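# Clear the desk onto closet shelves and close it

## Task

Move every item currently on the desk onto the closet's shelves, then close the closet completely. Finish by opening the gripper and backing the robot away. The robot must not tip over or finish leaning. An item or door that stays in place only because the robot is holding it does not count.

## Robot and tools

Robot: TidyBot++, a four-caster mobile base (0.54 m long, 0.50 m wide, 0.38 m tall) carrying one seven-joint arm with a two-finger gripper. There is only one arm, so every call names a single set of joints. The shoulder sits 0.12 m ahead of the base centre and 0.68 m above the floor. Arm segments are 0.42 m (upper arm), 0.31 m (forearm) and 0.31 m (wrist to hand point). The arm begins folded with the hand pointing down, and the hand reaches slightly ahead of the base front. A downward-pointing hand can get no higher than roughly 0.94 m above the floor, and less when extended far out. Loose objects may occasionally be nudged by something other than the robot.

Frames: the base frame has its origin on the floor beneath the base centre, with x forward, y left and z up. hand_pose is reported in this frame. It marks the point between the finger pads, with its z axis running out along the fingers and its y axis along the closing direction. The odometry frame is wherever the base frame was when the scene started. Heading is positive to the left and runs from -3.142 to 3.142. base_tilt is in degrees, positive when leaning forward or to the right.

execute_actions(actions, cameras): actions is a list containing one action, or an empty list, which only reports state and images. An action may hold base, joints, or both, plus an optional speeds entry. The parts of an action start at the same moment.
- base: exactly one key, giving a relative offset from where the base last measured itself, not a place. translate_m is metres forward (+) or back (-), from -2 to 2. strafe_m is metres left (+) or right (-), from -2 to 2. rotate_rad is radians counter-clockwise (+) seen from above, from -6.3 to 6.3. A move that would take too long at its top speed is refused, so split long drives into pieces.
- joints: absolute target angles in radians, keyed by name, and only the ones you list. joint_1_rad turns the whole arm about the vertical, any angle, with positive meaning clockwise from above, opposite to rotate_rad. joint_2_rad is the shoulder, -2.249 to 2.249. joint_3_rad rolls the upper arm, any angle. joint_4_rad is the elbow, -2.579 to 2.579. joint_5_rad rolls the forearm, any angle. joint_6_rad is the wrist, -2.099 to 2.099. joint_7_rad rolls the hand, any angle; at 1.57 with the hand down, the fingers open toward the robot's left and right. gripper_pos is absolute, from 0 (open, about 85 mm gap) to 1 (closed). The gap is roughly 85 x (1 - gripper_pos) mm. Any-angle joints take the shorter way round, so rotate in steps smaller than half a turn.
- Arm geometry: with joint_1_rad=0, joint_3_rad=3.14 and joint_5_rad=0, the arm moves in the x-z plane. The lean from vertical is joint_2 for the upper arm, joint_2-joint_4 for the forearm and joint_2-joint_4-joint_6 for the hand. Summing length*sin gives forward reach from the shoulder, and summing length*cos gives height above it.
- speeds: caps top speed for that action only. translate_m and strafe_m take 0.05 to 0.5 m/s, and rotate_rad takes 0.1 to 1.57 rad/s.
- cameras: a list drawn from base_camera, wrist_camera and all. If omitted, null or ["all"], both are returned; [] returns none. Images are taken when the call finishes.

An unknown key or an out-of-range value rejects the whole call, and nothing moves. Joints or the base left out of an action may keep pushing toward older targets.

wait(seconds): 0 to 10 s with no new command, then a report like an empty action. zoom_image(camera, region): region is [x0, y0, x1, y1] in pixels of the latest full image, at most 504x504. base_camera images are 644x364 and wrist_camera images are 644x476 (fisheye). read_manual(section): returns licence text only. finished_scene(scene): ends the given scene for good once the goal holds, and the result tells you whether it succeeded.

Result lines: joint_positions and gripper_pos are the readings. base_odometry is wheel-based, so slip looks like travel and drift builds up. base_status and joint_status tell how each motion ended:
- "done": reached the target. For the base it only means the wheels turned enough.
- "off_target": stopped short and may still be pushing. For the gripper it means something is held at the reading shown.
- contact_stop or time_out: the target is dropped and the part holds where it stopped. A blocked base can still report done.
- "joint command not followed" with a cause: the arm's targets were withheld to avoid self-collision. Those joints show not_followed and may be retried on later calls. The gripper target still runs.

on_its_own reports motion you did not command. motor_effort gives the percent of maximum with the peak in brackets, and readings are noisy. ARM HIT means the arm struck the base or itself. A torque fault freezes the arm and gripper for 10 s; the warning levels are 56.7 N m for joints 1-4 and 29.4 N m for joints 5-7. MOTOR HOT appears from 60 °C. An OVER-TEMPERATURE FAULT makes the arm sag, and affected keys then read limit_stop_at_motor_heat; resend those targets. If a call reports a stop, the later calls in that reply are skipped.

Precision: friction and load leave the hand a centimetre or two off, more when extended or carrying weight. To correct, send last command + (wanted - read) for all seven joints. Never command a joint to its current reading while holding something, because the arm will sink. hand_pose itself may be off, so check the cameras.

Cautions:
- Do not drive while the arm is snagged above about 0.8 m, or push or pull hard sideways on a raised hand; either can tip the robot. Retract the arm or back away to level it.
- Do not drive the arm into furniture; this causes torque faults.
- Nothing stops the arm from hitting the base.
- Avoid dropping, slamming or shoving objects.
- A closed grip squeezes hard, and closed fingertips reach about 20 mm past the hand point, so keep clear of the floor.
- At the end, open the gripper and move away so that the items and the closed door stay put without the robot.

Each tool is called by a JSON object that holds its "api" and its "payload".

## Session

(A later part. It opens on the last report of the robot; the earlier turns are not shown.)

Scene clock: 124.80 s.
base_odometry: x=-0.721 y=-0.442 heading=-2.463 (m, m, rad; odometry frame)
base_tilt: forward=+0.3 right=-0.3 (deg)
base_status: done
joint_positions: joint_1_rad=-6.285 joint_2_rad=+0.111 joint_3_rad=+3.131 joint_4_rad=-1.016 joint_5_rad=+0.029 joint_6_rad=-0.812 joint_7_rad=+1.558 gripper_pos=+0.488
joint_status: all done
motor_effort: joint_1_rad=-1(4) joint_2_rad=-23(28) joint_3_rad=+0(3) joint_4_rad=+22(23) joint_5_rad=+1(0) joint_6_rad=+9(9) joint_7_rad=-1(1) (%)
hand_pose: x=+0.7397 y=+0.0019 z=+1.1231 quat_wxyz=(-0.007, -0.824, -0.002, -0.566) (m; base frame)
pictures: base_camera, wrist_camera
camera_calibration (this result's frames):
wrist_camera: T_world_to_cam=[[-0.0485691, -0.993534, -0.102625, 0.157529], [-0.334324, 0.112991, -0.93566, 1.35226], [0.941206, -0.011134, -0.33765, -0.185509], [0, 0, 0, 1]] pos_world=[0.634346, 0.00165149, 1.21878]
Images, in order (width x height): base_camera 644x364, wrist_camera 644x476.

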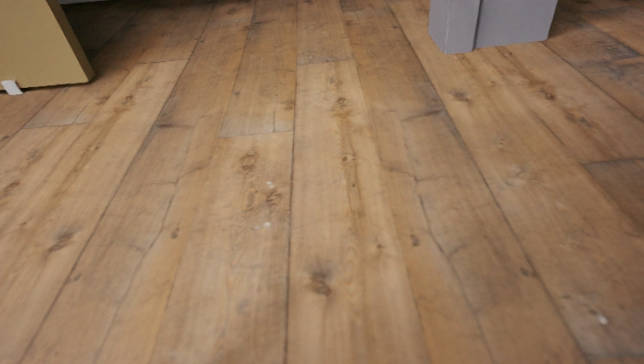

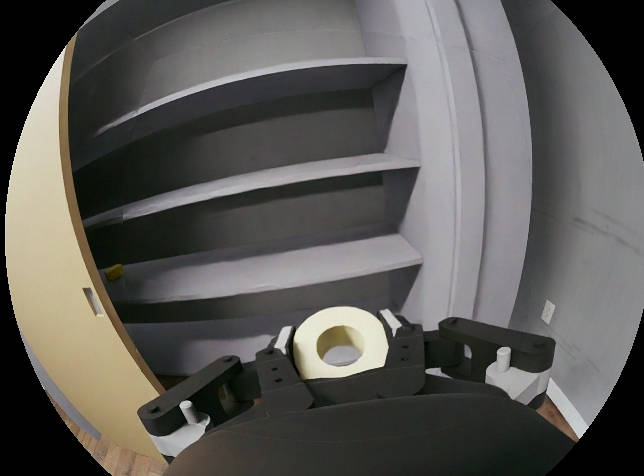

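{"api": "execute_actions", "payload": {"actions": [{"base":{"translate_m":0.4},"joints":{"joint_2_rad":0.5,"joint_4_rad":-0.88,"joint_6_rad":-0.88}}], "cameras": ["wrist_camera"]}}

Scene clock: 130.00 s.
base_odometry: x=-1.032 y=-0.693 heading=-2.463 (m, m, rad; odometry frame)
base_tilt: forward=+0.3 right=-0.3 (deg)
base_status: done
joint_positions: joint_1_rad=-6.285 joint_2_rad=+0.513 joint_3_rad=+3.131 joint_4_rad=-0.904 joint_5_rad=+0.029 joint_6_rad=-0.849 joint_7_rad=+1.558 gripper_pos=+0.488
joint_status: all done
motor_effort: joint_1_rad=+0(1) joint_2_rad=-37(45) joint_3_rad=+0(0) joint_4_rad=+23(25) joint_5_rad=+1(1) joint_6_rad=+7(9) joint_7_rad=+0(0) (%)
hand_pose: x=+0.8751 y=+0.0017 z=+0.8968 quat_wxyz=(-0.006, -0.906, -0.002, -0.424) (m; base frame)
pictures: wrist_camera
camera_calibration (this result's frames):
wrist_camera: T_world_to_cam=[[-0.0804182, -0.993393, -0.0818765, 0.149945], [-0.61804, 0.114141, -0.777817, 1.29249], [0.782023, -0.0119477, -0.623135, 0.00591064], [0, 0, 0, 1]] pos_world=[0.806247, 0.00149927, 1.02128]
Images, in order (width x height): wrist_camera 644x476.

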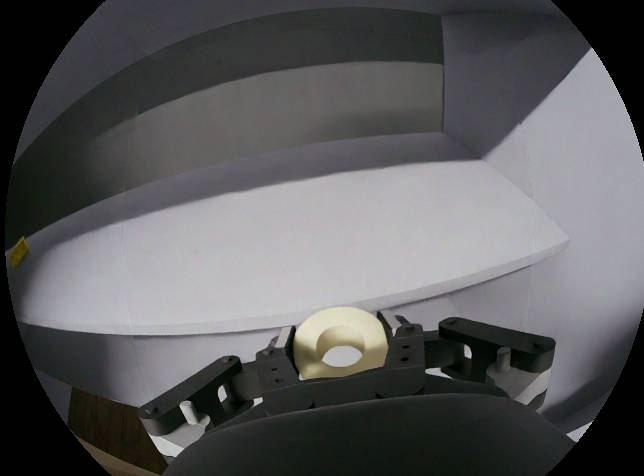

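{"api": "execute_actions", "payload": {"actions": [{"base":{"translate_m":0.17},"speeds":{"translate_m":0.2}}], "cameras": []}}

{"api": "execute_actions", "payload": {"actions": [{"joints":{"joint_4_rad":-1.02,"joint_6_rad":-0.72}}], "cameras": ["wrist_camera"]}}

Scene clock: 133.27 s.
base_odometry: x=-1.165 y=-0.800 heading=-2.462 (m, m, rad; odometry frame)
base_tilt: forward=+0.3 right=-0.3 (deg)
base_status: done
joint_positions: joint_1_rad=-6.285 joint_2_rad=+0.506 joint_3_rad=+3.131 joint_4_rad=-0.904 joint_5_rad=+0.029 joint_6_rad=-0.850 joint_7_rad=+1.558 gripper_pos=+0.488
joint_status: not commanded
motor_effort: joint_1_rad=+0(2) joint_2_rad=-37(41) joint_3_rad=+0(1) joint_4_rad=+22(23) joint_5_rad=+1(1) joint_6_rad=+7(8) joint_7_rad=+0(0) (%)
hand_pose: x=+0.8734 y=+0.0017 z=+0.9021 quat_wxyz=(-0.006, -0.904, -0.002, -0.426) (m; base frame)
pictures: none
No camera images: the call's "cameras" was empty. Leave "cameras" out to get every camera's image.

Scene clock: 134.30 s.
base_odometry: x=-1.165 y=-0.800 heading=-2.462 (m, m, rad; odometry frame)
base_tilt: forward=+0.3 right=-0.3 (deg)
base_status: not commanded
joint_positions: joint_1_rad=-6.285 joint_2_rad=+0.506 joint_3_rad=+3.131 joint_4_rad=-1.002 joint_5_rad=+0.029 joint_6_rad=-0.754 joint_7_rad=+1.558 gripper_pos=+0.488
joint_status: all done
motor_effort: joint_1_rad=+0(0) joint_2_rad=-36(39) joint_3_rad=+0(0) joint_4_rad=+22(23) joint_5_rad=+0(1) joint_6_rad=+7(8) joint_7_rad=+0(1) (%)
hand_pose: x=+0.8764 y=+0.0025 z=+0.8716 quat_wxyz=(-0.006, -0.905, -0.003, -0.426) (m; base frame)
pictures: wrist_camera
camera_calibration (this result's frames):
wrist_camera: T_world_to_cam=[[-0.0772605, -0.993632, -0.0820122, 0.146122], [-0.613997, 0.112228, -0.781289, 1.27315], [0.785518, -0.0100074, -0.618758, -0.0176757], [0, 0, 0, 1]] pos_world=[0.806886, 0.0021315, 0.995746]
Images, in order (width x height): wrist_camera 644x476.

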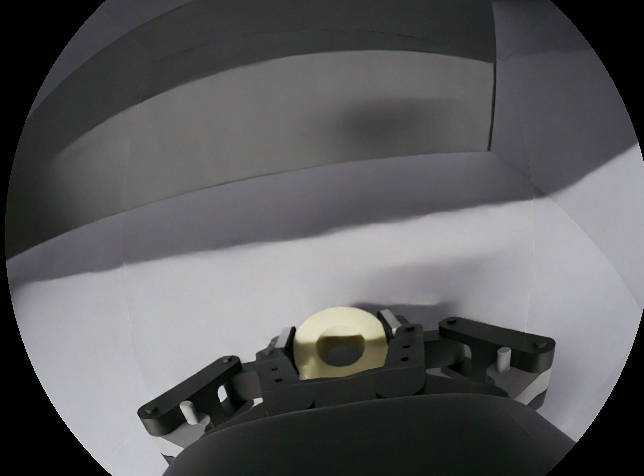

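{"api": "execute_actions", "payload": {"actions": [{"joints":{"joint_4_rad":-1.07,"joint_6_rad":-0.67}}], "cameras": ["wrist_camera"]}}

Scene clock: 135.83 s.
base_odometry: x=-1.165 y=-0.800 heading=-2.462 (m, m, rad; odometry frame)
base_tilt: forward=+0.3 right=-0.3 (deg)
base_status: not commanded
joint_positions: joint_1_rad=-6.285 joint_2_rad=+0.504 joint_3_rad=+3.131 joint_4_rad=-1.043 joint_5_rad=+0.029 joint_6_rad=-0.699 joint_7_rad=+1.558 gripper_pos=+0.488
joint_status: all done
motor_effort: joint_1_rad=+0(0) joint_2_rad=-37(38) joint_3_rad=+0(1) joint_4_rad=+21(22) joint_5_rad=+1(2) joint_6_rad=+7(8) joint_7_rad=+0(0) (%)
hand_pose: x=+0.8795 y=+0.0030 z=+0.8633 quat_wxyz=(-0.006, -0.901, -0.004, -0.433) (m; base frame)
pictures: wrist_camera
camera_calibration (this result's frames):
wrist_camera: T_world_to_cam=[[-0.0744859, -0.993739, -0.083279, 0.144774], [-0.601943, 0.111385, -0.790732, 1.26599], [0.795057, -0.00876921, -0.606471, -0.0442767], [0, 0, 0, 1]] pos_world=[0.808038, 0.00246703, 0.98626]
Images, in order (width x height): wrist_camera 644x476.

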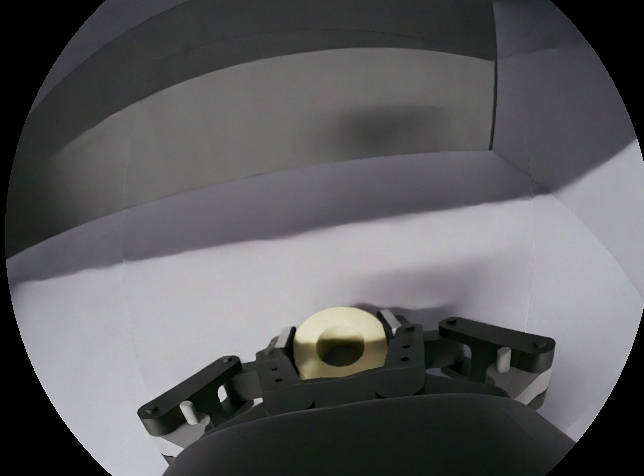

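{"api": "execute_actions", "payload": {"actions": [{"joints":{"gripper_pos":0}}], "cameras": []}}

{"api": "execute_actions", "payload": {"actions": [{"joints":{"joint_4_rad":-0.9,"joint_6_rad":-0.85},"base":{"translate_m":-0.15}}], "cameras": ["wrist_camera"]}}

Scene clock: 138.07 s.
base_odometry: x=-1.165 y=-0.800 heading=-2.462 (m, m, rad; odometry frame)
base_tilt: forward=+0.3 right=-0.3 (deg)
base_status: not commanded
joint_positions: joint_1_rad=-6.285 joint_2_rad=+0.504 joint_3_rad=+3.131 joint_4_rad=-1.045 joint_5_rad=+0.029 joint_6_rad=-0.699 joint_7_rad=+1.558 gripper_pos=+0.000
joint_status: all done
motor_effort: joint_1_rad=+0(1) joint_2_rad=-37(38) joint_3_rad=+0(0) joint_4_rad=+22(24) joint_5_rad=+0(1) joint_6_rad=+7(7) joint_7_rad=-1(0) (%)
hand_pose: x=+0.8791 y=+0.0030 z=+0.8623 quat_wxyz=(-0.006, -0.902, -0.004, -0.432) (m; base frame)
pictures: none
No camera images: the call's "cameras" was empty. Leave "cameras" out to get every camera's image.

Scene clock: 139.43 s.
base_odometry: x=-1.048 y=-0.706 heading=-2.461 (m, m, rad; odometry frame)
base_tilt: forward=+0.3 right=-0.3 (deg)
base_status: done
joint_positions: joint_1_rad=-6.284 joint_2_rad=+0.491 joint_3_rad=+3.131 joint_4_rad=-0.922 joint_5_rad=+0.029 joint_6_rad=-0.820 joint_7_rad=+1.558 gripper_pos=+0.000
joint_status: all done
motor_effort: joint_1_rad=+0(4) joint_2_rad=-37(40) joint_3_rad=+0(2) joint_4_rad=+23(24) joint_5_rad=+2(1) joint_6_rad=+7(8) joint_7_rad=-1(0) (%)
hand_pose: x=+0.8732 y=+0.0016 z=+0.9112 quat_wxyz=(-0.006, -0.898, -0.002, -0.439) (m; base frame)
pictures: wrist_camera
camera_calibration (this result's frames):
wrist_camera: T_world_to_cam=[[-0.0772101, -0.993419, -0.0846047, 0.150566], [-0.591028, 0.113945, -0.798563, 1.29789], [0.802947, -0.0116533, -0.595936, -0.0266942], [0, 0, 0, 1]] pos_world=[0.800148, 0.00137565, 1.03328]
Images, in order (width x height): wrist_camera 644x476.

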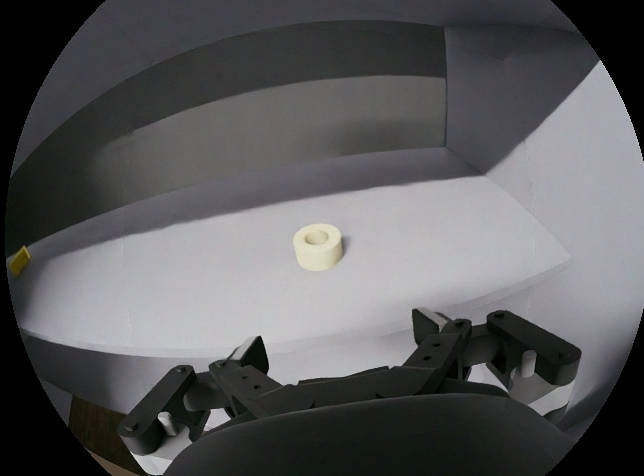

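{"api": "execute_actions", "payload": {"actions": [{"joints":{"joint_2_rad":0.1,"joint_4_rad":-0.9,"joint_6_rad":-1.3},"base":{"translate_m":-2.0}}], "cameras": []}}

{"api": "execute_actions", "payload": {"actions": [{"joints":{"joint_1_rad":0.33},"base":{"rotate_rad":-1.57}}], "cameras": []}}

{"api": "execute_actions", "payload": {"actions": [{"base":{"translate_m":-1.2}}]}}

Scene clock: 148.43 s.
base_odometry: x=+0.506 y=+0.554 heading=-2.460 (m, m, rad; odometry frame)
base_tilt: forward=+0.3 right=-0.3 (deg)
base_status: done
joint_positions: joint_1_rad=-6.284 joint_2_rad=+0.094 joint_3_rad=+3.131 joint_4_rad=-0.916 joint_5_rad=+0.029 joint_6_rad=-1.271 joint_7_rad=+1.558 gripper_pos=+0.000
joint_status: all done
motor_effort: joint_1_rad=+0(2) joint_2_rad=-21(41) joint_3_rad=+0(1) joint_4_rad=+20(23) joint_5_rad=+1(1) joint_6_rad=+7(7) joint_7_rad=+0(1) (%)
hand_pose: x=+0.6605 y=-0.0011 z=+1.0652 quat_wxyz=(-0.009, -0.909, +0.003, -0.417) (m; base frame)
pictures: none
No camera images: the call's "cameras" was empty. Leave "cameras" out to get every camera's image.

Scene clock: 150.77 s.
base_odometry: x=+0.506 y=+0.554 heading=+2.253 (m, m, rad; odometry frame)
base_tilt: forward=+0.3 right=-0.3 (deg)
base_status: done
joint_positions: joint_1_rad=-5.953 joint_2_rad=+0.107 joint_3_rad=+3.131 joint_4_rad=-0.916 joint_5_rad=+0.029 joint_6_rad=-1.271 joint_7_rad=+1.558 gripper_pos=+0.000
joint_status: all done
motor_effort: joint_1_rad=+0(4) joint_2_rad=-21(26) joint_3_rad=+0(3) joint_4_rad=+20(20) joint_5_rad=+1(2) joint_6_rad=+7(7) joint_7_rad=+0(1) (%)
hand_pose: x=+0.6357 y=-0.1786 z=+1.0578 quat_wxyz=(-0.076, -0.899, +0.152, -0.404) (m; base frame)
pictures: none
No camera images: the call's "cameras" was empty. Leave "cameras" out to get every camera's image.

Scene clock: 154.53 s.
base_odometry: x=+1.261 y=-0.378 heading=+2.252 (m, m, rad; odometry frame)
base_tilt: forward=+0.3 right=-0.3 (deg)
base_status: done
joint_positions: joint_1_rad=-5.953 joint_2_rad=+0.101 joint_3_rad=+3.131 joint_4_rad=-0.916 joint_5_rad=+0.029 joint_6_rad=-1.272 joint_7_rad=+1.558 gripper_pos=+0.000
joint_status: not commanded
motor_effort: joint_1_rad=+0(1) joint_2_rad=-20(27) joint_3_rad=+0(1) joint_4_rad=+19(21) joint_5_rad=+1(2) joint_6_rad=+7(7) joint_7_rad=-1(0) (%)
hand_pose: x=+0.6331 y=-0.1777 z=+1.0613 quat_wxyz=(-0.077, -0.897, +0.152, -0.407) (m; base frame)
pictures: base_camera, wrist_camera
camera_calibration (this result's frames):
wrist_camera: T_world_to_cam=[[-0.409618, -0.908766, -0.0797277, 0.186844], [-0.5598, 0.319404, -0.764595, 1.27698], [0.720304, -0.26856, -0.639561, 0.306426], [0, 0, 0, 1]] pos_world=[0.570671, -0.155782, 1.18725]
Images, in order (width x height): base_camera 644x364, wrist_camera 644x476.

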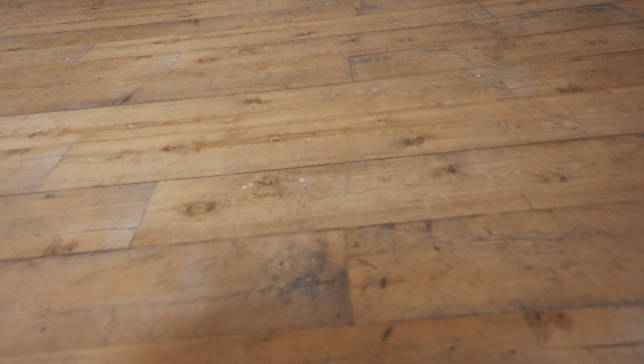

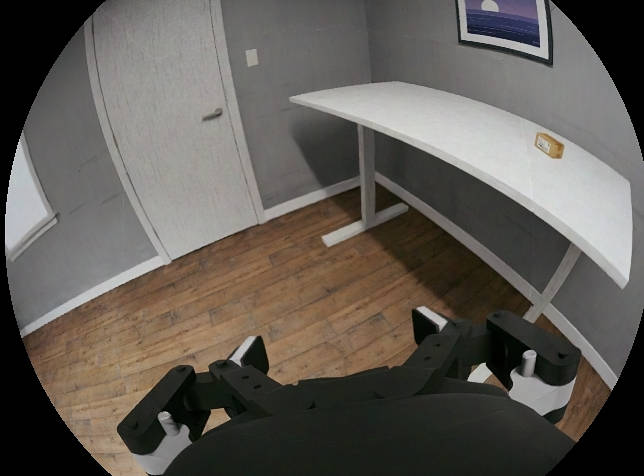

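{"api": "execute_actions", "payload": {"actions": [{"base":{"strafe_m":-0.85}}]}}

Scene clock: 159.03 s.
base_odometry: x=+1.922 y=+0.157 heading=+2.252 (m, m, rad; odometry frame)
base_tilt: forward=+0.3 right=-0.3 (deg)
base_status: done
joint_positions: joint_1_rad=-5.953 joint_2_rad=+0.101 joint_3_rad=+3.131 joint_4_rad=-0.916 joint_5_rad=+0.029 joint_6_rad=-1.272 joint_7_rad=+1.558 gripper_pos=+0.000
joint_status: not commanded
motor_effort: joint_1_rad=+0(2) joint_2_rad=-21(23) joint_3_rad=+0(2) joint_4_rad=+19(19) joint_5_rad=+1(2) joint_6_rad=+7(8) joint_7_rad=+0(1) (%)
hand_pose: x=+0.6331 y=-0.1778 z=+1.0613 quat_wxyz=(-0.077, -0.897, +0.152, -0.407) (m; base frame)
pictures: base_camera, wrist_camera
camera_calibration (this result's frames):
wrist_camera: T_world_to_cam=[[-0.409708, -0.908726, -0.0797256, 0.186853], [-0.559785, 0.319464, -0.764581, 1.27697], [0.720264, -0.268626, -0.639578, 0.306457], [0, 0, 0, 1]] pos_world=[0.570654, -0.155826, 1.18725]
Images, in order (width x height): base_camera 644x364, wrist_camera 644x476.

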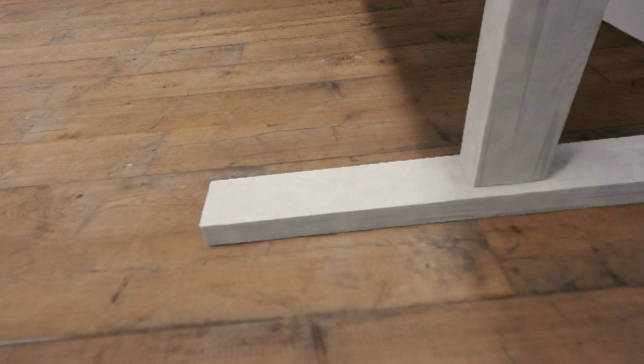

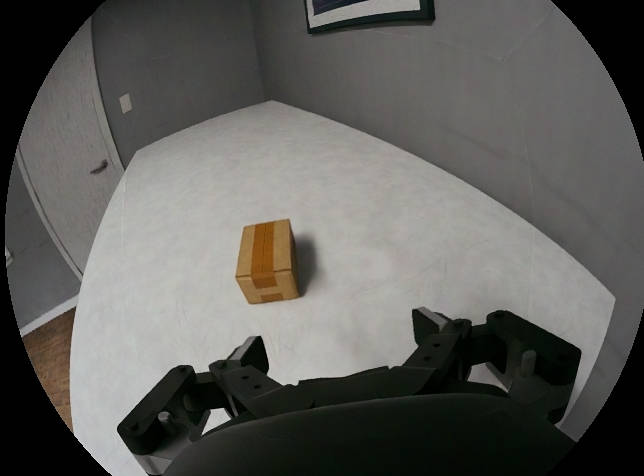

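{"api": "execute_actions", "payload": {"actions": [{"base":{"strafe_m":0.026}}], "cameras": []}}

{"api": "execute_actions", "payload": {"actions": [{"base":{"translate_m":0.12},"joints":{"joint_4_rad":-1.03,"joint_6_rad":-1.14}}], "cameras": ["wrist_camera"]}}

Scene clock: 163.53 s.
base_odometry: x=+1.902 y=+0.141 heading=+2.252 (m, m, rad; odometry frame)
base_tilt: forward=+0.3 right=-0.3 (deg)
base_status: done
joint_positions: joint_1_rad=-5.957 joint_2_rad=+0.100 joint_3_rad=+3.131 joint_4_rad=-0.916 joint_5_rad=+0.029 joint_6_rad=-1.272 joint_7_rad=+1.558 gripper_pos=+0.000
joint_status: not commanded
motor_effort: joint_1_rad=+0(3) joint_2_rad=-22(23) joint_3_rad=+0(2) joint_4_rad=+19(20) joint_5_rad=+1(2) joint_6_rad=+7(7) joint_7_rad=-1(0) (%)
hand_pose: x=+0.6335 y=-0.1760 z=+1.0615 quat_wxyz=(-0.076, -0.898, +0.151, -0.407) (m; base frame)
pictures: none
No camera images: the call's "cameras" was empty. Leave "cameras" out to get every camera's image.

Scene clock: 164.87 s.
base_odometry: x=+1.826 y=+0.234 heading=+2.252 (m, m, rad; odometry frame)
base_tilt: forward=+0.3 right=-0.3 (deg)
base_status: done
joint_positions: joint_1_rad=-5.957 joint_2_rad=+0.110 joint_3_rad=+3.131 joint_4_rad=-1.009 joint_5_rad=+0.029 joint_6_rad=-1.169 joint_7_rad=+1.558 gripper_pos=+0.000
joint_status: all done
motor_effort: joint_1_rad=+0(2) joint_2_rad=-22(26) joint_3_rad=+0(1) joint_4_rad=+21(22) joint_5_rad=+1(1) joint_6_rad=+7(8) joint_7_rad=+0(1) (%)
hand_pose: x=+0.6524 y=-0.1819 z=+1.0331 quat_wxyz=(-0.076, -0.898, +0.149, -0.407) (m; base frame)
pictures: wrist_camera
camera_calibration (this result's frames):
wrist_camera: T_world_to_cam=[[-0.404329, -0.911236, -0.0785267, 0.183582], [-0.561307, 0.315012, -0.765312, 1.26842], [0.722117, -0.265361, -0.638851, 0.272001], [0, 0, 0, 1]] pos_world=[0.589782, -0.160102, 1.15892]
Images, in order (width x height): wrist_camera 644x476.

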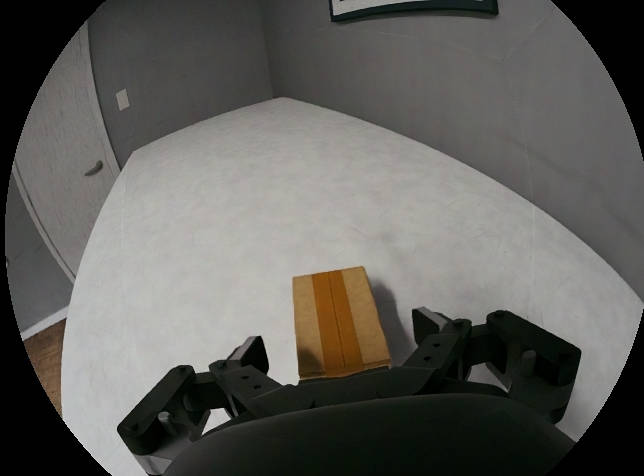

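Well centred. Descend.

{"api": "execute_actions", "payload": {"actions": [{"joints":{"joint_4_rad":-1.21,"joint_6_rad":-0.96}}], "cameras": ["wrist_camera"]}}

Scene clock: 167.53 s.
base_odometry: x=+1.826 y=+0.234 heading=+2.252 (m, m, rad; odometry frame)
base_tilt: forward=+0.3 right=-0.3 (deg)
base_status: not commanded
joint_positions: joint_1_rad=-5.957 joint_2_rad=+0.108 joint_3_rad=+3.131 joint_4_rad=-1.189 joint_5_rad=+0.029 joint_6_rad=-0.993 joint_7_rad=+1.558 gripper_pos=+0.000
joint_status: all done
motor_effort: joint_1_rad=+0(0) joint_2_rad=-23(24) joint_3_rad=+0(0) joint_4_rad=+22(23) joint_5_rad=+1(0) joint_6_rad=+7(7) joint_7_rad=+0(1) (%)
hand_pose: x=+0.6703 y=-0.1869 z=+0.9799 quat_wxyz=(-0.076, -0.899, +0.147, -0.406) (m; base frame)
pictures: wrist_camera
camera_calibration (this result's frames):
wrist_camera: T_world_to_cam=[[-0.400346, -0.913172, -0.0764149, 0.176981], [-0.565622, 0.31186, -0.763423, 1.23978], [0.720968, -0.262412, -0.641363, 0.22761], [0, 0, 0, 1]] pos_world=[0.608003, -0.165297, 1.10598]
Images, in order (width x height): wrist_camera 644x476.

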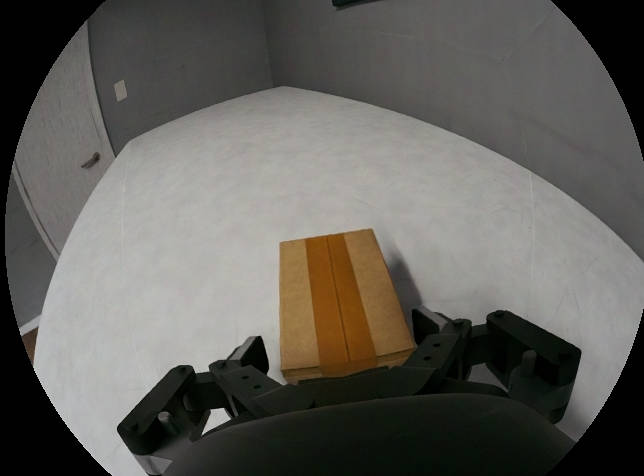

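{"api": "execute_actions", "payload": {"actions": [{"joints":{"gripper_pos":1}}], "cameras": []}}

{"api": "execute_actions", "payload": {"actions": [{"joints":{"joint_4_rad":-0.95,"joint_6_rad":-1.25}}], "cameras": ["wrist_camera"]}}

Scene clock: 170.70 s.
base_odometry: x=+1.826 y=+0.234 heading=+2.252 (m, m, rad; odometry frame)
base_tilt: forward=+0.3 right=-0.3 (deg)
base_status: not commanded
joint_positions: joint_1_rad=-5.957 joint_2_rad=+0.107 joint_3_rad=+3.131 joint_4_rad=-1.190 joint_5_rad=+0.029 joint_6_rad=-0.992 joint_7_rad=+1.558 gripper_pos=+0.346
joint_status: gripper_pos off_target (ended at +0.346, target +1.000)
motor_effort: joint_1_rad=+0(1) joint_2_rad=-22(24) joint_3_rad=+0(0) joint_4_rad=+21(23) joint_5_rad=+1(2) joint_6_rad=+7(8) joint_7_rad=-1(1) (%)
hand_pose: x=+0.6702 y=-0.1869 z=+0.9804 quat_wxyz=(-0.076, -0.898, +0.147, -0.407) (m; base frame)
pictures: none
No camera images: the call's "cameras" was empty. Leave "cameras" out to get every camera's image.

Scene clock: 172.00 s.
base_odometry: x=+1.826 y=+0.234 heading=+2.252 (m, m, rad; odometry frame)
base_tilt: forward=+0.3 right=-0.3 (deg)
base_status: not commanded
joint_positions: joint_1_rad=-5.957 joint_2_rad=+0.106 joint_3_rad=+3.131 joint_4_rad=-0.976 joint_5_rad=+0.029 joint_6_rad=-1.222 joint_7_rad=+1.558 gripper_pos=+0.346
joint_status: all done
motor_effort: joint_1_rad=+0(0) joint_2_rad=-23(26) joint_3_rad=+0(0) joint_4_rad=+21(23) joint_5_rad=+1(1) joint_6_rad=+8(8) joint_7_rad=-1(0) (%)
hand_pose: x=+0.6427 y=-0.1789 z=+1.0394 quat_wxyz=(-0.075, -0.901, +0.151, -0.400) (m; base frame)
pictures: wrist_camera
camera_calibration (this result's frames):
wrist_camera: T_world_to_cam=[[-0.406759, -0.910247, -0.0774388, 0.183492], [-0.572862, 0.320184, -0.754527, 1.26399], [0.711601, -0.262549, -0.651684, 0.304488], [0, 0, 0, 1]] pos_world=[0.582055, -0.157743, 1.16635]
Images, in order (width x height): wrist_camera 644x476.

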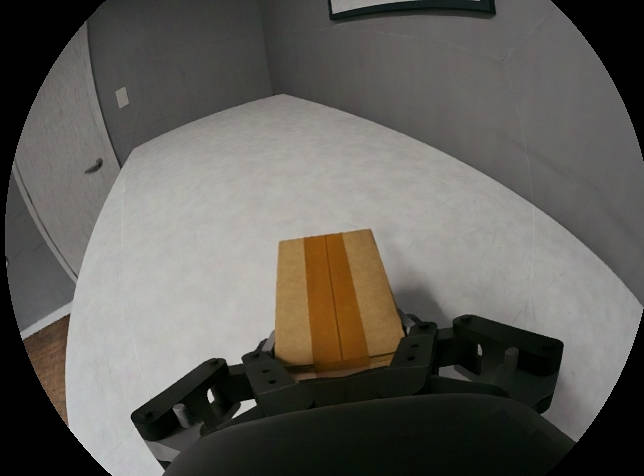

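{"api": "execute_actions", "payload": {"actions": [{"base":{"strafe_m":2.0},"joints":{"joint_1_rad":-0.01}}], "cameras": []}}

{"api": "execute_actions", "payload": {"actions": [{"base":{"translate_m":0.88}}], "cameras": []}}

{"api": "execute_actions", "payload": {"actions": [{"base":{"rotate_rad":1.57}}], "cameras": []}}

{"api": "execute_actions", "payload": {"actions": [{"base":{"translate_m":0.75},"joints":{"joint_2_rad":0.5,"joint_4_rad":-0.82,"joint_6_rad":-0.91}}]}}

Scene clock: 180.10 s.
base_odometry: x=+0.272 y=-1.024 heading=+2.252 (m, m, rad; odometry frame)
base_tilt: forward=+0.3 right=-0.3 (deg)
base_status: done
joint_positions: joint_1_rad=-6.288 joint_2_rad=+0.106 joint_3_rad=+3.131 joint_4_rad=-0.976 joint_5_rad=+0.029 joint_6_rad=-1.222 joint_7_rad=+1.558 gripper_pos=+0.346
joint_status: all done
motor_effort: joint_1_rad=+1(3) joint_2_rad=-22(24) joint_3_rad=+1(2) joint_4_rad=+21(22) joint_5_rad=+1(1) joint_6_rad=+8(8) joint_7_rad=+0(0) (%)
hand_pose: x=+0.6723 y=+0.0014 z=+1.0393 quat_wxyz=(-0.008, -0.914, +0.000, -0.406) (m; base frame)
pictures: none
No camera images: the call's "cameras" was empty. Leave "cameras" out to get every camera's image.

Scene clock: 183.13 s.
base_odometry: x=-0.282 y=-0.341 heading=+2.252 (m, m, rad; odometry frame)
base_tilt: forward=+0.3 right=-0.3 (deg)
base_status: done
joint_positions: joint_1_rad=-6.288 joint_2_rad=+0.107 joint_3_rad=+3.131 joint_4_rad=-0.976 joint_5_rad=+0.029 joint_6_rad=-1.225 joint_7_rad=+1.558 gripper_pos=+0.346
joint_status: not commanded
motor_effort: joint_1_rad=+0(2) joint_2_rad=-22(26) joint_3_rad=+0(1) joint_4_rad=+21(22) joint_5_rad=+1(1) joint_6_rad=+7(8) joint_7_rad=+0(0) (%)
hand_pose: x=+0.6719 y=+0.0014 z=+1.0384 quat_wxyz=(-0.008, -0.914, +0.000, -0.405) (m; base frame)
pictures: none
No camera images: the call's "cameras" was empty. Leave "cameras" out to get every camera's image.

Scene clock: 185.43 s.
base_odometry: x=-0.283 y=-0.341 heading=-2.462 (m, m, rad; odometry frame)
base_tilt: forward=+0.3 right=-0.3 (deg)
base_status: done
joint_positions: joint_1_rad=-6.299 joint_2_rad=+0.110 joint_3_rad=+3.129 joint_4_rad=-0.976 joint_5_rad=+0.029 joint_6_rad=-1.225 joint_7_rad=+1.558 gripper_pos=+0.346
joint_status: not commanded
motor_effort: joint_1_rad=+0(3) joint_2_rad=-23(26) joint_3_rad=+0(2) joint_4_rad=+22(21) joint_5_rad=+1(2) joint_6_rad=+8(8) joint_7_rad=+0(1) (%)
hand_pose: x=+0.6728 y=+0.0086 z=+1.0368 quat_wxyz=(-0.005, -0.915, -0.006, -0.404) (m; base frame)
pictures: none
No camera images: the call's "cameras" was empty. Leave "cameras" out to get every camera's image.

Scene clock: 188.27 s.
base_odometry: x=-0.865 y=-0.813 heading=-2.461 (m, m, rad; odometry frame)
base_tilt: forward=+0.3 right=-0.3 (deg)
base_status: done
joint_positions: joint_1_rad=-6.299 joint_2_rad=+0.514 joint_3_rad=+3.129 joint_4_rad=-0.849 joint_5_rad=+0.029 joint_6_rad=-0.943 joint_7_rad=+1.558 gripper_pos=+0.346
joint_status: all done
motor_effort: joint_1_rad=+0(1) joint_2_rad=-38(42) joint_3_rad=+0(0) joint_4_rad=+23(23) joint_5_rad=+1(1) joint_6_rad=+8(8) joint_7_rad=-1(1) (%)
hand_pose: x=+0.8642 y=+0.0132 z=+0.9041 quat_wxyz=(-0.003, -0.914, -0.008, -0.406) (m; base frame)
pictures: base_camera, wrist_camera
camera_calibration (this result's frames):
wrist_camera: T_world_to_cam=[[-0.0694943, -0.994388, -0.0797726, 0.149699], [-0.64973, 0.105796, -0.752767, 1.29499], [0.756982, -0.000482456, -0.653435, 0.0679783], [0, 0, 0, 1]] pos_world=[0.800339, 0.0118865, 1.03119]
Images, in order (width x height): base_camera 644x364, wrist_camera 644x476.

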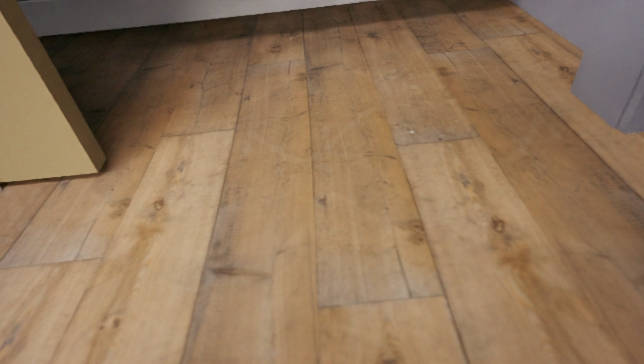

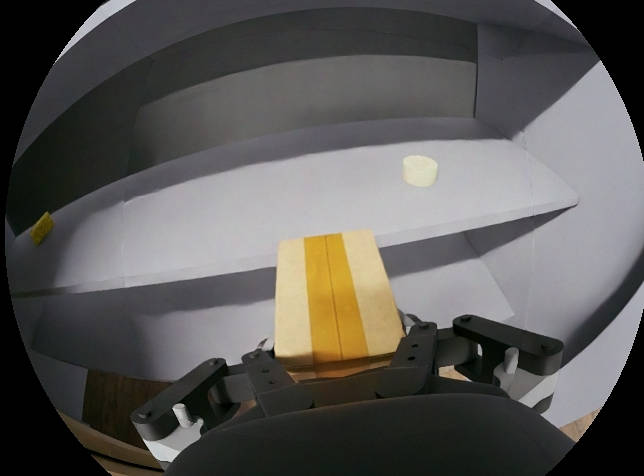

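{"api": "execute_actions", "payload": {"actions": [{"base":{"translate_m":0.25},"speeds":{"translate_m":0.25}}], "cameras": []}}

{"api": "execute_actions", "payload": {"actions": [{"joints":{"joint_4_rad":-0.99,"joint_6_rad":-0.78}}], "cameras": ["wrist_camera"]}}

Scene clock: 191.97 s.
base_odometry: x=-1.060 y=-0.971 heading=-2.460 (m, m, rad; odometry frame)
base_tilt: forward=+0.3 right=-0.3 (deg)
base_status: done
joint_positions: joint_1_rad=-6.299 joint_2_rad=+0.510 joint_3_rad=+3.129 joint_4_rad=-0.848 joint_5_rad=+0.029 joint_6_rad=-0.942 joint_7_rad=+1.558 gripper_pos=+0.346
joint_status: not commanded
motor_effort: joint_1_rad=+0(2) joint_2_rad=-37(40) joint_3_rad=+0(1) joint_4_rad=+23(25) joint_5_rad=+1(1) joint_6_rad=+8(8) joint_7_rad=+0(1) (%)
hand_pose: x=+0.8634 y=+0.0131 z=+0.9081 quat_wxyz=(-0.003, -0.913, -0.008, -0.409) (m; base frame)
pictures: none
No camera images: the call's "cameras" was empty. Leave "cameras" out to get every camera's image.

Scene clock: 193.07 s.
base_odometry: x=-1.060 y=-0.971 heading=-2.460 (m, m, rad; odometry frame)
base_tilt: forward=+0.3 right=-0.3 (deg)
base_status: not commanded
joint_positions: joint_1_rad=-6.299 joint_2_rad=+0.509 joint_3_rad=+3.129 joint_4_rad=-0.970 joint_5_rad=+0.029 joint_6_rad=-0.813 joint_7_rad=+1.558 gripper_pos=+0.346
joint_status: all done
motor_effort: joint_1_rad=+0(0) joint_2_rad=-38(39) joint_3_rad=+0(1) joint_4_rad=+23(24) joint_5_rad=+0(0) joint_6_rad=+8(8) joint_7_rad=+0(1) (%)
hand_pose: x=+0.8705 y=+0.0143 z=+0.8728 quat_wxyz=(-0.002, -0.911, -0.010, -0.412) (m; base frame)
pictures: wrist_camera
camera_calibration (this result's frames):
wrist_camera: T_world_to_cam=[[-0.0648031, -0.994645, -0.0805082, 0.145315], [-0.639287, 0.103328, -0.761994, 1.27436], [0.766233, 0.00208825, -0.64256, 0.0252153], [0, 0, 0, 1]] pos_world=[0.804777, 0.0128074, 0.998955]
Images, in order (width x height): wrist_camera 644x476.

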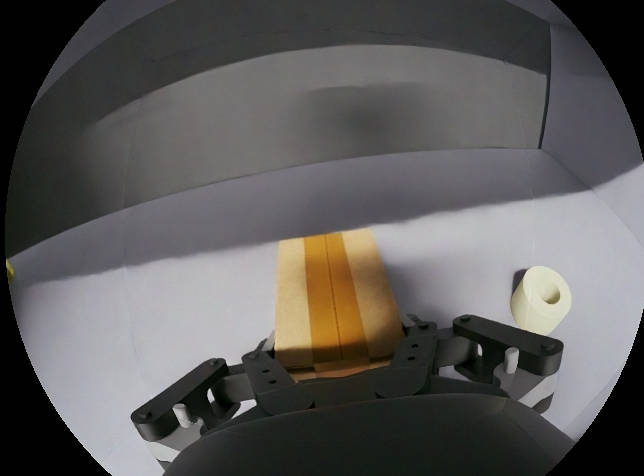

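{"api": "execute_actions", "payload": {"actions": [{"joints":{"joint_4_rad":-1.01,"joint_6_rad":-0.77}}], "cameras": []}}

{"api": "execute_actions", "payload": {"actions": [{"joints":{"gripper_pos":0}}], "cameras": []}}

{"api": "execute_actions", "payload": {"actions": [{"joints":{"joint_4_rad":-0.9,"joint_6_rad":-0.85},"base":{"translate_m":-0.45}}]}}

Scene clock: 195.40 s.
base_odometry: x=-1.060 y=-0.971 heading=-2.460 (m, m, rad; odometry frame)
base_tilt: forward=+0.3 right=-0.3 (deg)
base_status: not commanded
joint_positions: joint_1_rad=-6.299 joint_2_rad=+0.506 joint_3_rad=+3.129 joint_4_rad=-0.982 joint_5_rad=+0.029 joint_6_rad=-0.802 joint_7_rad=+1.558 gripper_pos=+0.346
joint_status: all done
motor_effort: joint_1_rad=+0(0) joint_2_rad=-36(39) joint_3_rad=+0(0) joint_4_rad=+23(23) joint_5_rad=+1(1) joint_6_rad=+7(8) joint_7_rad=-1(0) (%)
hand_pose: x=+0.8701 y=+0.0144 z=+0.8710 quat_wxyz=(-0.002, -0.911, -0.010, -0.413) (m; base frame)
pictures: none
No camera images: the call's "cameras" was empty. Leave "cameras" out to get every camera's image.

Scene clock: 196.50 s.
base_odometry: x=-1.060 y=-0.971 heading=-2.460 (m, m, rad; odometry frame)
base_tilt: forward=+0.3 right=-0.3 (deg)
base_status: not commanded
joint_positions: joint_1_rad=-6.299 joint_2_rad=+0.506 joint_3_rad=+3.129 joint_4_rad=-0.983 joint_5_rad=+0.029 joint_6_rad=-0.802 joint_7_rad=+1.558 gripper_pos=+0.000
joint_status: all done
motor_effort: joint_1_rad=+0(0) joint_2_rad=-37(38) joint_3_rad=+0(0) joint_4_rad=+22(23) joint_5_rad=+1(1) joint_6_rad=+7(7) joint_7_rad=+0(0) (%)
hand_pose: x=+0.8699 y=+0.0144 z=+0.8705 quat_wxyz=(-0.002, -0.911, -0.010, -0.413) (m; base frame)
pictures: none
No camera images: the call's "cameras" was empty. Leave "cameras" out to get every camera's image.

Scene clock: 198.83 s.
base_odometry: x=-0.710 y=-0.687 heading=-2.460 (m, m, rad; odometry frame)
base_tilt: forward=+0.3 right=-0.3 (deg)
base_status: done
joint_positions: joint_1_rad=-6.298 joint_2_rad=+0.497 joint_3_rad=+3.129 joint_4_rad=-0.918 joint_5_rad=+0.029 joint_6_rad=-0.820 joint_7_rad=+1.558 gripper_pos=+0.000
joint_status: all done
motor_effort: joint_1_rad=+0(5) joint_2_rad=-35(41) joint_3_rad=+0(2) joint_4_rad=+22(23) joint_5_rad=+1(1) joint_6_rad=+7(8) joint_7_rad=-1(1) (%)
hand_pose: x=+0.8750 y=+0.0134 z=+0.9089 quat_wxyz=(-0.002, -0.899, -0.009, -0.438) (m; base frame)
pictures: base_camera, wrist_camera
camera_calibration (this result's frames):
wrist_camera: T_world_to_cam=[[-0.061702, -0.994423, -0.0855331, 0.149432], [-0.594654, 0.105452, -0.797036, 1.2976], [0.801611, 0.00168388, -0.597844, -0.026617], [0, 0, 0, 1]] pos_world=[0.802182, 0.0118085, 1.03111]
Images, in order (width x height): base_camera 644x364, wrist_camera 644x476.

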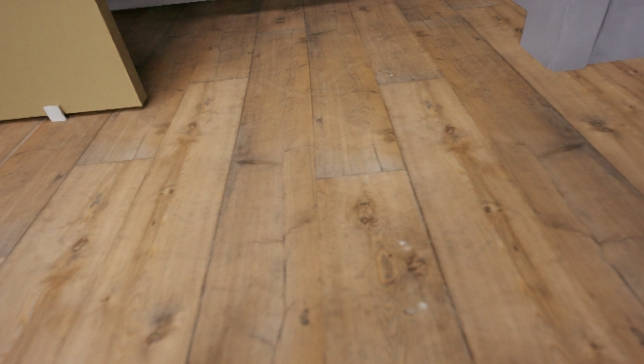

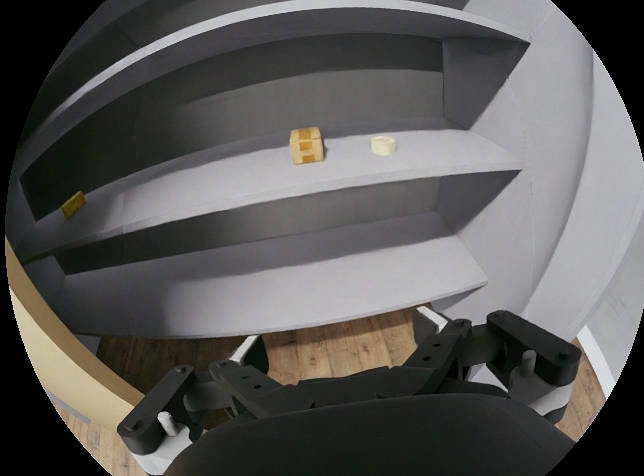

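{"api": "execute_actions", "payload": {"actions": [{"joints":{"joint_1_rad":0.01,"joint_2_rad":-0.01,"joint_4_rad":-1.89,"joint_6_rad":0.32,"joint_7_rad":3.18,"gripper_pos":1},"base":{"rotate_rad":0.045}}], "cameras": []}}

{"api": "execute_actions", "payload": {"actions": [{"base":{"strafe_m":0.35}}]}}

Scene clock: 206.63 s.
base_odometry: x=-0.710 y=-0.687 heading=-2.415 (m, m, rad; odometry frame)
base_tilt: forward=+0.3 right=-0.3 (deg)
base_status: done
joint_positions: joint_1_rad=-6.290 joint_2_rad=+0.002 joint_3_rad=+3.128 joint_4_rad=-1.864 joint_5_rad=+0.029 joint_6_rad=+0.288 joint_7_rad=+3.156 gripper_pos=+0.999
joint_status: all done
motor_effort: joint_1_rad=+0(4) joint_2_rad=-21(36) joint_3_rad=+0(2) joint_4_rad=+22(22) joint_5_rad=+0(1) joint_6_rad=+9(8) joint_7_rad=-1(1) (%)
hand_pose: x=+0.7314 y=+0.0161 z=+1.0089 quat_wxyz=(-0.502, -0.484, -0.519, -0.495) (m; base frame)
pictures: none
No camera images: the call's "cameras" was empty. Leave "cameras" out to get every camera's image.

Scene clock: 208.67 s.
base_odometry: x=-0.477 y=-0.948 heading=-2.414 (m, m, rad; odometry frame)
base_tilt: forward=+0.3 right=-0.3 (deg)
base_status: done
joint_positions: joint_1_rad=-6.281 joint_2_rad=+0.001 joint_3_rad=+3.128 joint_4_rad=-1.865 joint_5_rad=+0.029 joint_6_rad=+0.289 joint_7_rad=+3.156 gripper_pos=+0.999
joint_status: not commanded
motor_effort: joint_1_rad=+0(3) joint_2_rad=-21(22) joint_3_rad=+1(2) joint_4_rad=+23(23) joint_5_rad=+0(0) joint_6_rad=+9(10) joint_7_rad=-1(0) (%)
hand_pose: x=+0.7314 y=+0.0108 z=+1.0087 quat_wxyz=(-0.504, -0.486, -0.517, -0.493) (m; base frame)
pictures: base_camera, wrist_camera
camera_calibration (this result's frames):
wrist_camera: T_world_to_cam=[[0.00910974, -0.081323, 0.996646, -1.00672], [0.0419733, -0.995778, -0.0816358, 0.116716], [0.999077, 0.0425762, -0.00565788, -0.594026], [0, 0, 0, 1]] pos_world=[0.59775, 0.0596458, 1.00951]
Images, in order (width x height): base_camera 644x364, wrist_camera 644x476.

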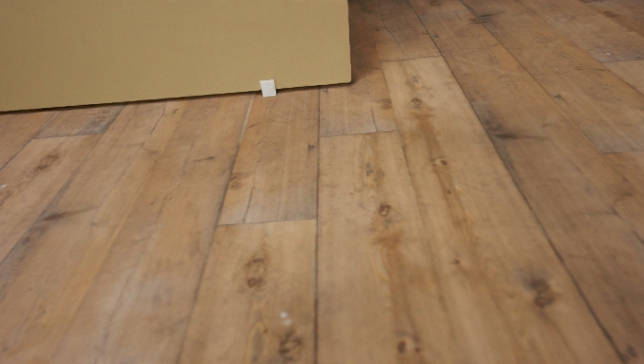

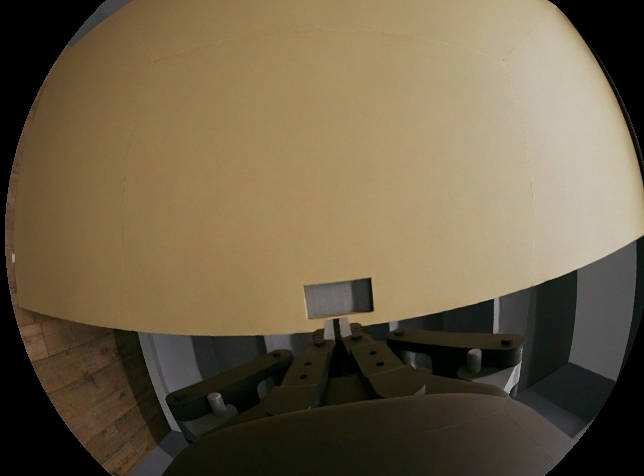

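{"api": "execute_actions", "payload": {"actions": [{"base":{"strafe_m":-0.012},"speeds":{"strafe_m":0.05}}], "cameras": []}}

{"api": "execute_actions", "payload": {"actions": [{"base":{"translate_m":0.14},"speeds":{"translate_m":0.12}}], "cameras": ["wrist_camera"]}}

Scene clock: 211.70 s.
base_odometry: x=-0.485 y=-0.939 heading=-2.414 (m, m, rad; odometry frame)
base_tilt: forward=+0.3 right=-0.3 (deg)
base_status: done
joint_positions: joint_1_rad=-6.278 joint_2_rad=+0.001 joint_3_rad=+3.128 joint_4_rad=-1.865 joint_5_rad=+0.029 joint_6_rad=+0.289 joint_7_rad=+3.156 gripper_pos=+0.999
joint_status: not commanded
motor_effort: joint_1_rad=+0(3) joint_2_rad=-20(21) joint_3_rad=+0(4) joint_4_rad=+22(24) joint_5_rad=+1(0) joint_6_rad=+9(10) joint_7_rad=+0(0) (%)
hand_pose: x=+0.7314 y=+0.0089 z=+1.0087 quat_wxyz=(-0.505, -0.487, -0.516, -0.492) (m; base frame)
pictures: none
No camera images: the call's "cameras" was empty. Leave "cameras" out to get every camera's image.

Scene clock: 213.40 s.
base_odometry: x=-0.590 y=-1.032 heading=-2.414 (m, m, rad; odometry frame)
base_tilt: forward=+0.3 right=-0.3 (deg)
base_status: done
joint_positions: joint_1_rad=-6.278 joint_2_rad=-0.005 joint_3_rad=+3.128 joint_4_rad=-1.866 joint_5_rad=+0.029 joint_6_rad=+0.289 joint_7_rad=+3.156 gripper_pos=+0.999
joint_status: not commanded
motor_effort: joint_1_rad=+0(1) joint_2_rad=-20(24) joint_3_rad=+0(0) joint_4_rad=+24(24) joint_5_rad=+1(1) joint_6_rad=+9(9) joint_7_rad=-1(0) (%)
hand_pose: x=+0.7293 y=+0.0089 z=+1.0120 quat_wxyz=(-0.506, -0.486, -0.515, -0.493) (m; base frame)
pictures: wrist_camera
camera_calibration (this result's frames):
wrist_camera: T_world_to_cam=[[0.00322387, -0.081317, 0.996683, -1.0059], [0.0393424, -0.995906, -0.0813808, 0.11685], [0.999221, 0.0394742, -0.0000114666, -0.597616], [0, 0, 0, 1]] pos_world=[0.595796, 0.0581654, 1.01206]
Images, in order (width x height): wrist_camera 644x476.

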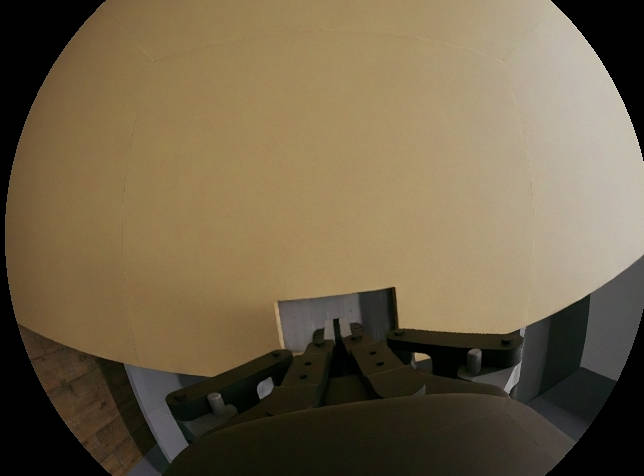

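{"api": "execute_actions", "payload": {"actions": [{"base":{"translate_m":0.025},"speeds":{"translate_m":0.05}}], "cameras": []}}

{"api": "execute_actions", "payload": {"actions": [{"base":{"strafe_m":-0.4},"speeds":{"strafe_m":0.15}}]}}

Scene clock: 215.97 s.
base_odometry: x=-0.608 y=-1.049 heading=-2.414 (m, m, rad; odometry frame)
base_tilt: forward=+0.3 right=-0.3 (deg)
base_status: done
joint_positions: joint_1_rad=-6.278 joint_2_rad=-0.009 joint_3_rad=+3.128 joint_4_rad=-1.868 joint_5_rad=+0.029 joint_6_rad=+0.290 joint_7_rad=+3.156 gripper_pos=+0.999
joint_status: not commanded
motor_effort: joint_1_rad=+0(1) joint_2_rad=-20(21) joint_3_rad=+0(1) joint_4_rad=+23(26) joint_5_rad=+1(1) joint_6_rad=+9(9) joint_7_rad=-1(1) (%)
hand_pose: x=+0.7276 y=+0.0089 z=+1.0135 quat_wxyz=(-0.507, -0.485, -0.514, -0.494) (m; base frame)
pictures: none
No camera images: the call's "cameras" was empty. Leave "cameras" out to get every camera's image.

Scene clock: 219.37 s.
base_odometry: x=-0.875 y=-0.751 heading=-2.414 (m, m, rad; odometry frame)
base_tilt: forward=+0.2 right=-0.3 (deg)
base_status: done
joint_positions: joint_1_rad=-6.280 joint_2_rad=-0.032 joint_3_rad=+3.112 joint_4_rad=-1.891 joint_5_rad=+0.029 joint_6_rad=+0.290 joint_7_rad=+3.156 gripper_pos=+0.999
joint_status: not commanded
motor_effort: joint_1_rad=-1(10) joint_2_rad=-12(21) joint_3_rad=+0(9) joint_4_rad=+28(29) joint_5_rad=+0(2) joint_6_rad=+11(11) joint_7_rad=-1(1) (%)
hand_pose: x=+0.7176 y=+0.0201 z=+1.0133 quat_wxyz=(-0.502, -0.480, -0.519, -0.498) (m; base frame)
pictures: base_camera, wrist_camera
camera_calibration (this result's frames):
wrist_camera: T_world_to_cam=[[0.00196914, -0.080446, 0.996757, -1.00541], [0.0579244, -0.995076, -0.0804247, 0.114285], [0.998319, 0.0578949, 0.00270034, -0.588871], [0, 0, 0, 1]] pos_world=[0.583241, 0.066934, 1.01293]
Images, in order (width x height): base_camera 644x364, wrist_camera 644x476.

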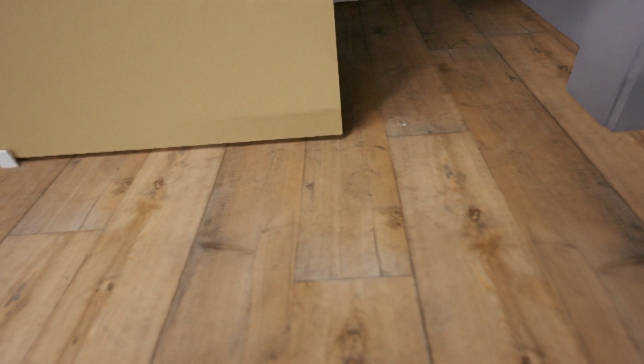

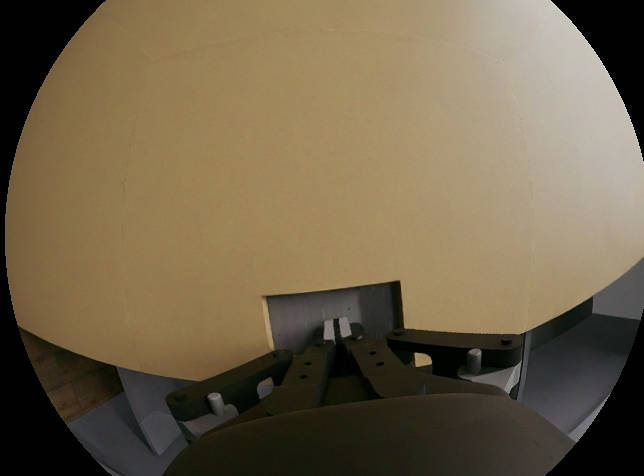

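{"api": "execute_actions", "payload": {"actions": [{"base":{"translate_m":-0.014},"speeds":{"translate_m":0.05}}], "cameras": []}}

{"api": "execute_actions", "payload": {"actions": [{"base":{"strafe_m":-0.3},"speeds":{"strafe_m":0.12}}]}}

Scene clock: 221.57 s.
base_odometry: x=-0.864 y=-0.741 heading=-2.414 (m, m, rad; odometry frame)
base_tilt: forward=+0.3 right=-0.3 (deg)
base_status: done
joint_positions: joint_1_rad=-6.280 joint_2_rad=-0.008 joint_3_rad=+3.112 joint_4_rad=-1.888 joint_5_rad=+0.029 joint_6_rad=+0.290 joint_7_rad=+3.156 gripper_pos=+0.999
joint_status: not commanded
motor_effort: joint_1_rad=+0(1) joint_2_rad=-22(21) joint_3_rad=+0(1) joint_4_rad=+23(28) joint_5_rad=+1(0) joint_6_rad=+9(10) joint_7_rad=-1(1) (%)
hand_pose: x=+0.7255 y=+0.0201 z=+1.0010 quat_wxyz=(-0.497, -0.485, -0.524, -0.493) (m; base frame)
pictures: none
No camera images: the call's "cameras" was empty. Leave "cameras" out to get every camera's image.

Scene clock: 224.73 s.
base_odometry: x=-1.064 y=-0.517 heading=-2.414 (m, m, rad; odometry frame)
base_tilt: forward=+0.2 right=-0.3 (deg)
base_status: done
joint_positions: joint_1_rad=-6.280 joint_2_rad=-0.017 joint_3_rad=+3.112 joint_4_rad=-1.897 joint_5_rad=+0.029 joint_6_rad=+0.290 joint_7_rad=+3.156 gripper_pos=+0.999
joint_status: not commanded
motor_effort: joint_1_rad=-1(9) joint_2_rad=-15(23) joint_3_rad=+0(9) joint_4_rad=+29(29) joint_5_rad=+1(2) joint_6_rad=+12(12) joint_7_rad=-1(1) (%)
hand_pose: x=+0.7218 y=+0.0199 z=+1.0013 quat_wxyz=(-0.497, -0.485, -0.524, -0.493) (m; base frame)
pictures: base_camera, wrist_camera
camera_calibration (this result's frames):
wrist_camera: T_world_to_cam=[[0.0213805, -0.0803747, 0.996535, -1.00728], [0.0559803, -0.995103, -0.0814602, 0.115261], [0.998203, 0.057528, -0.0167764, -0.573478], [0, 0, 0, 1]] pos_world=[0.587531, 0.0667281, 1.00356]
Images, in order (width x height): base_camera 644x364, wrist_camera 644x476.

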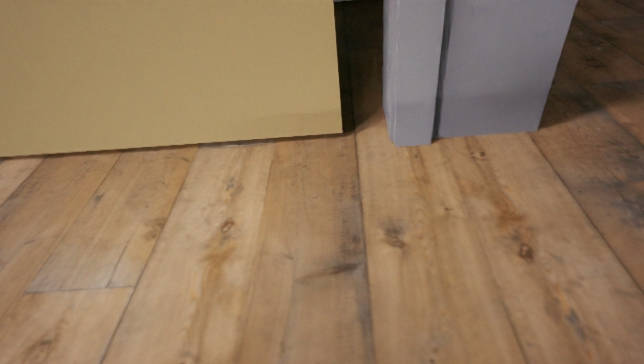

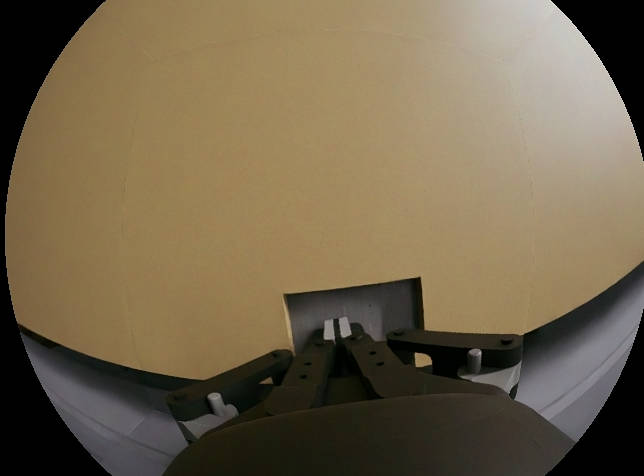

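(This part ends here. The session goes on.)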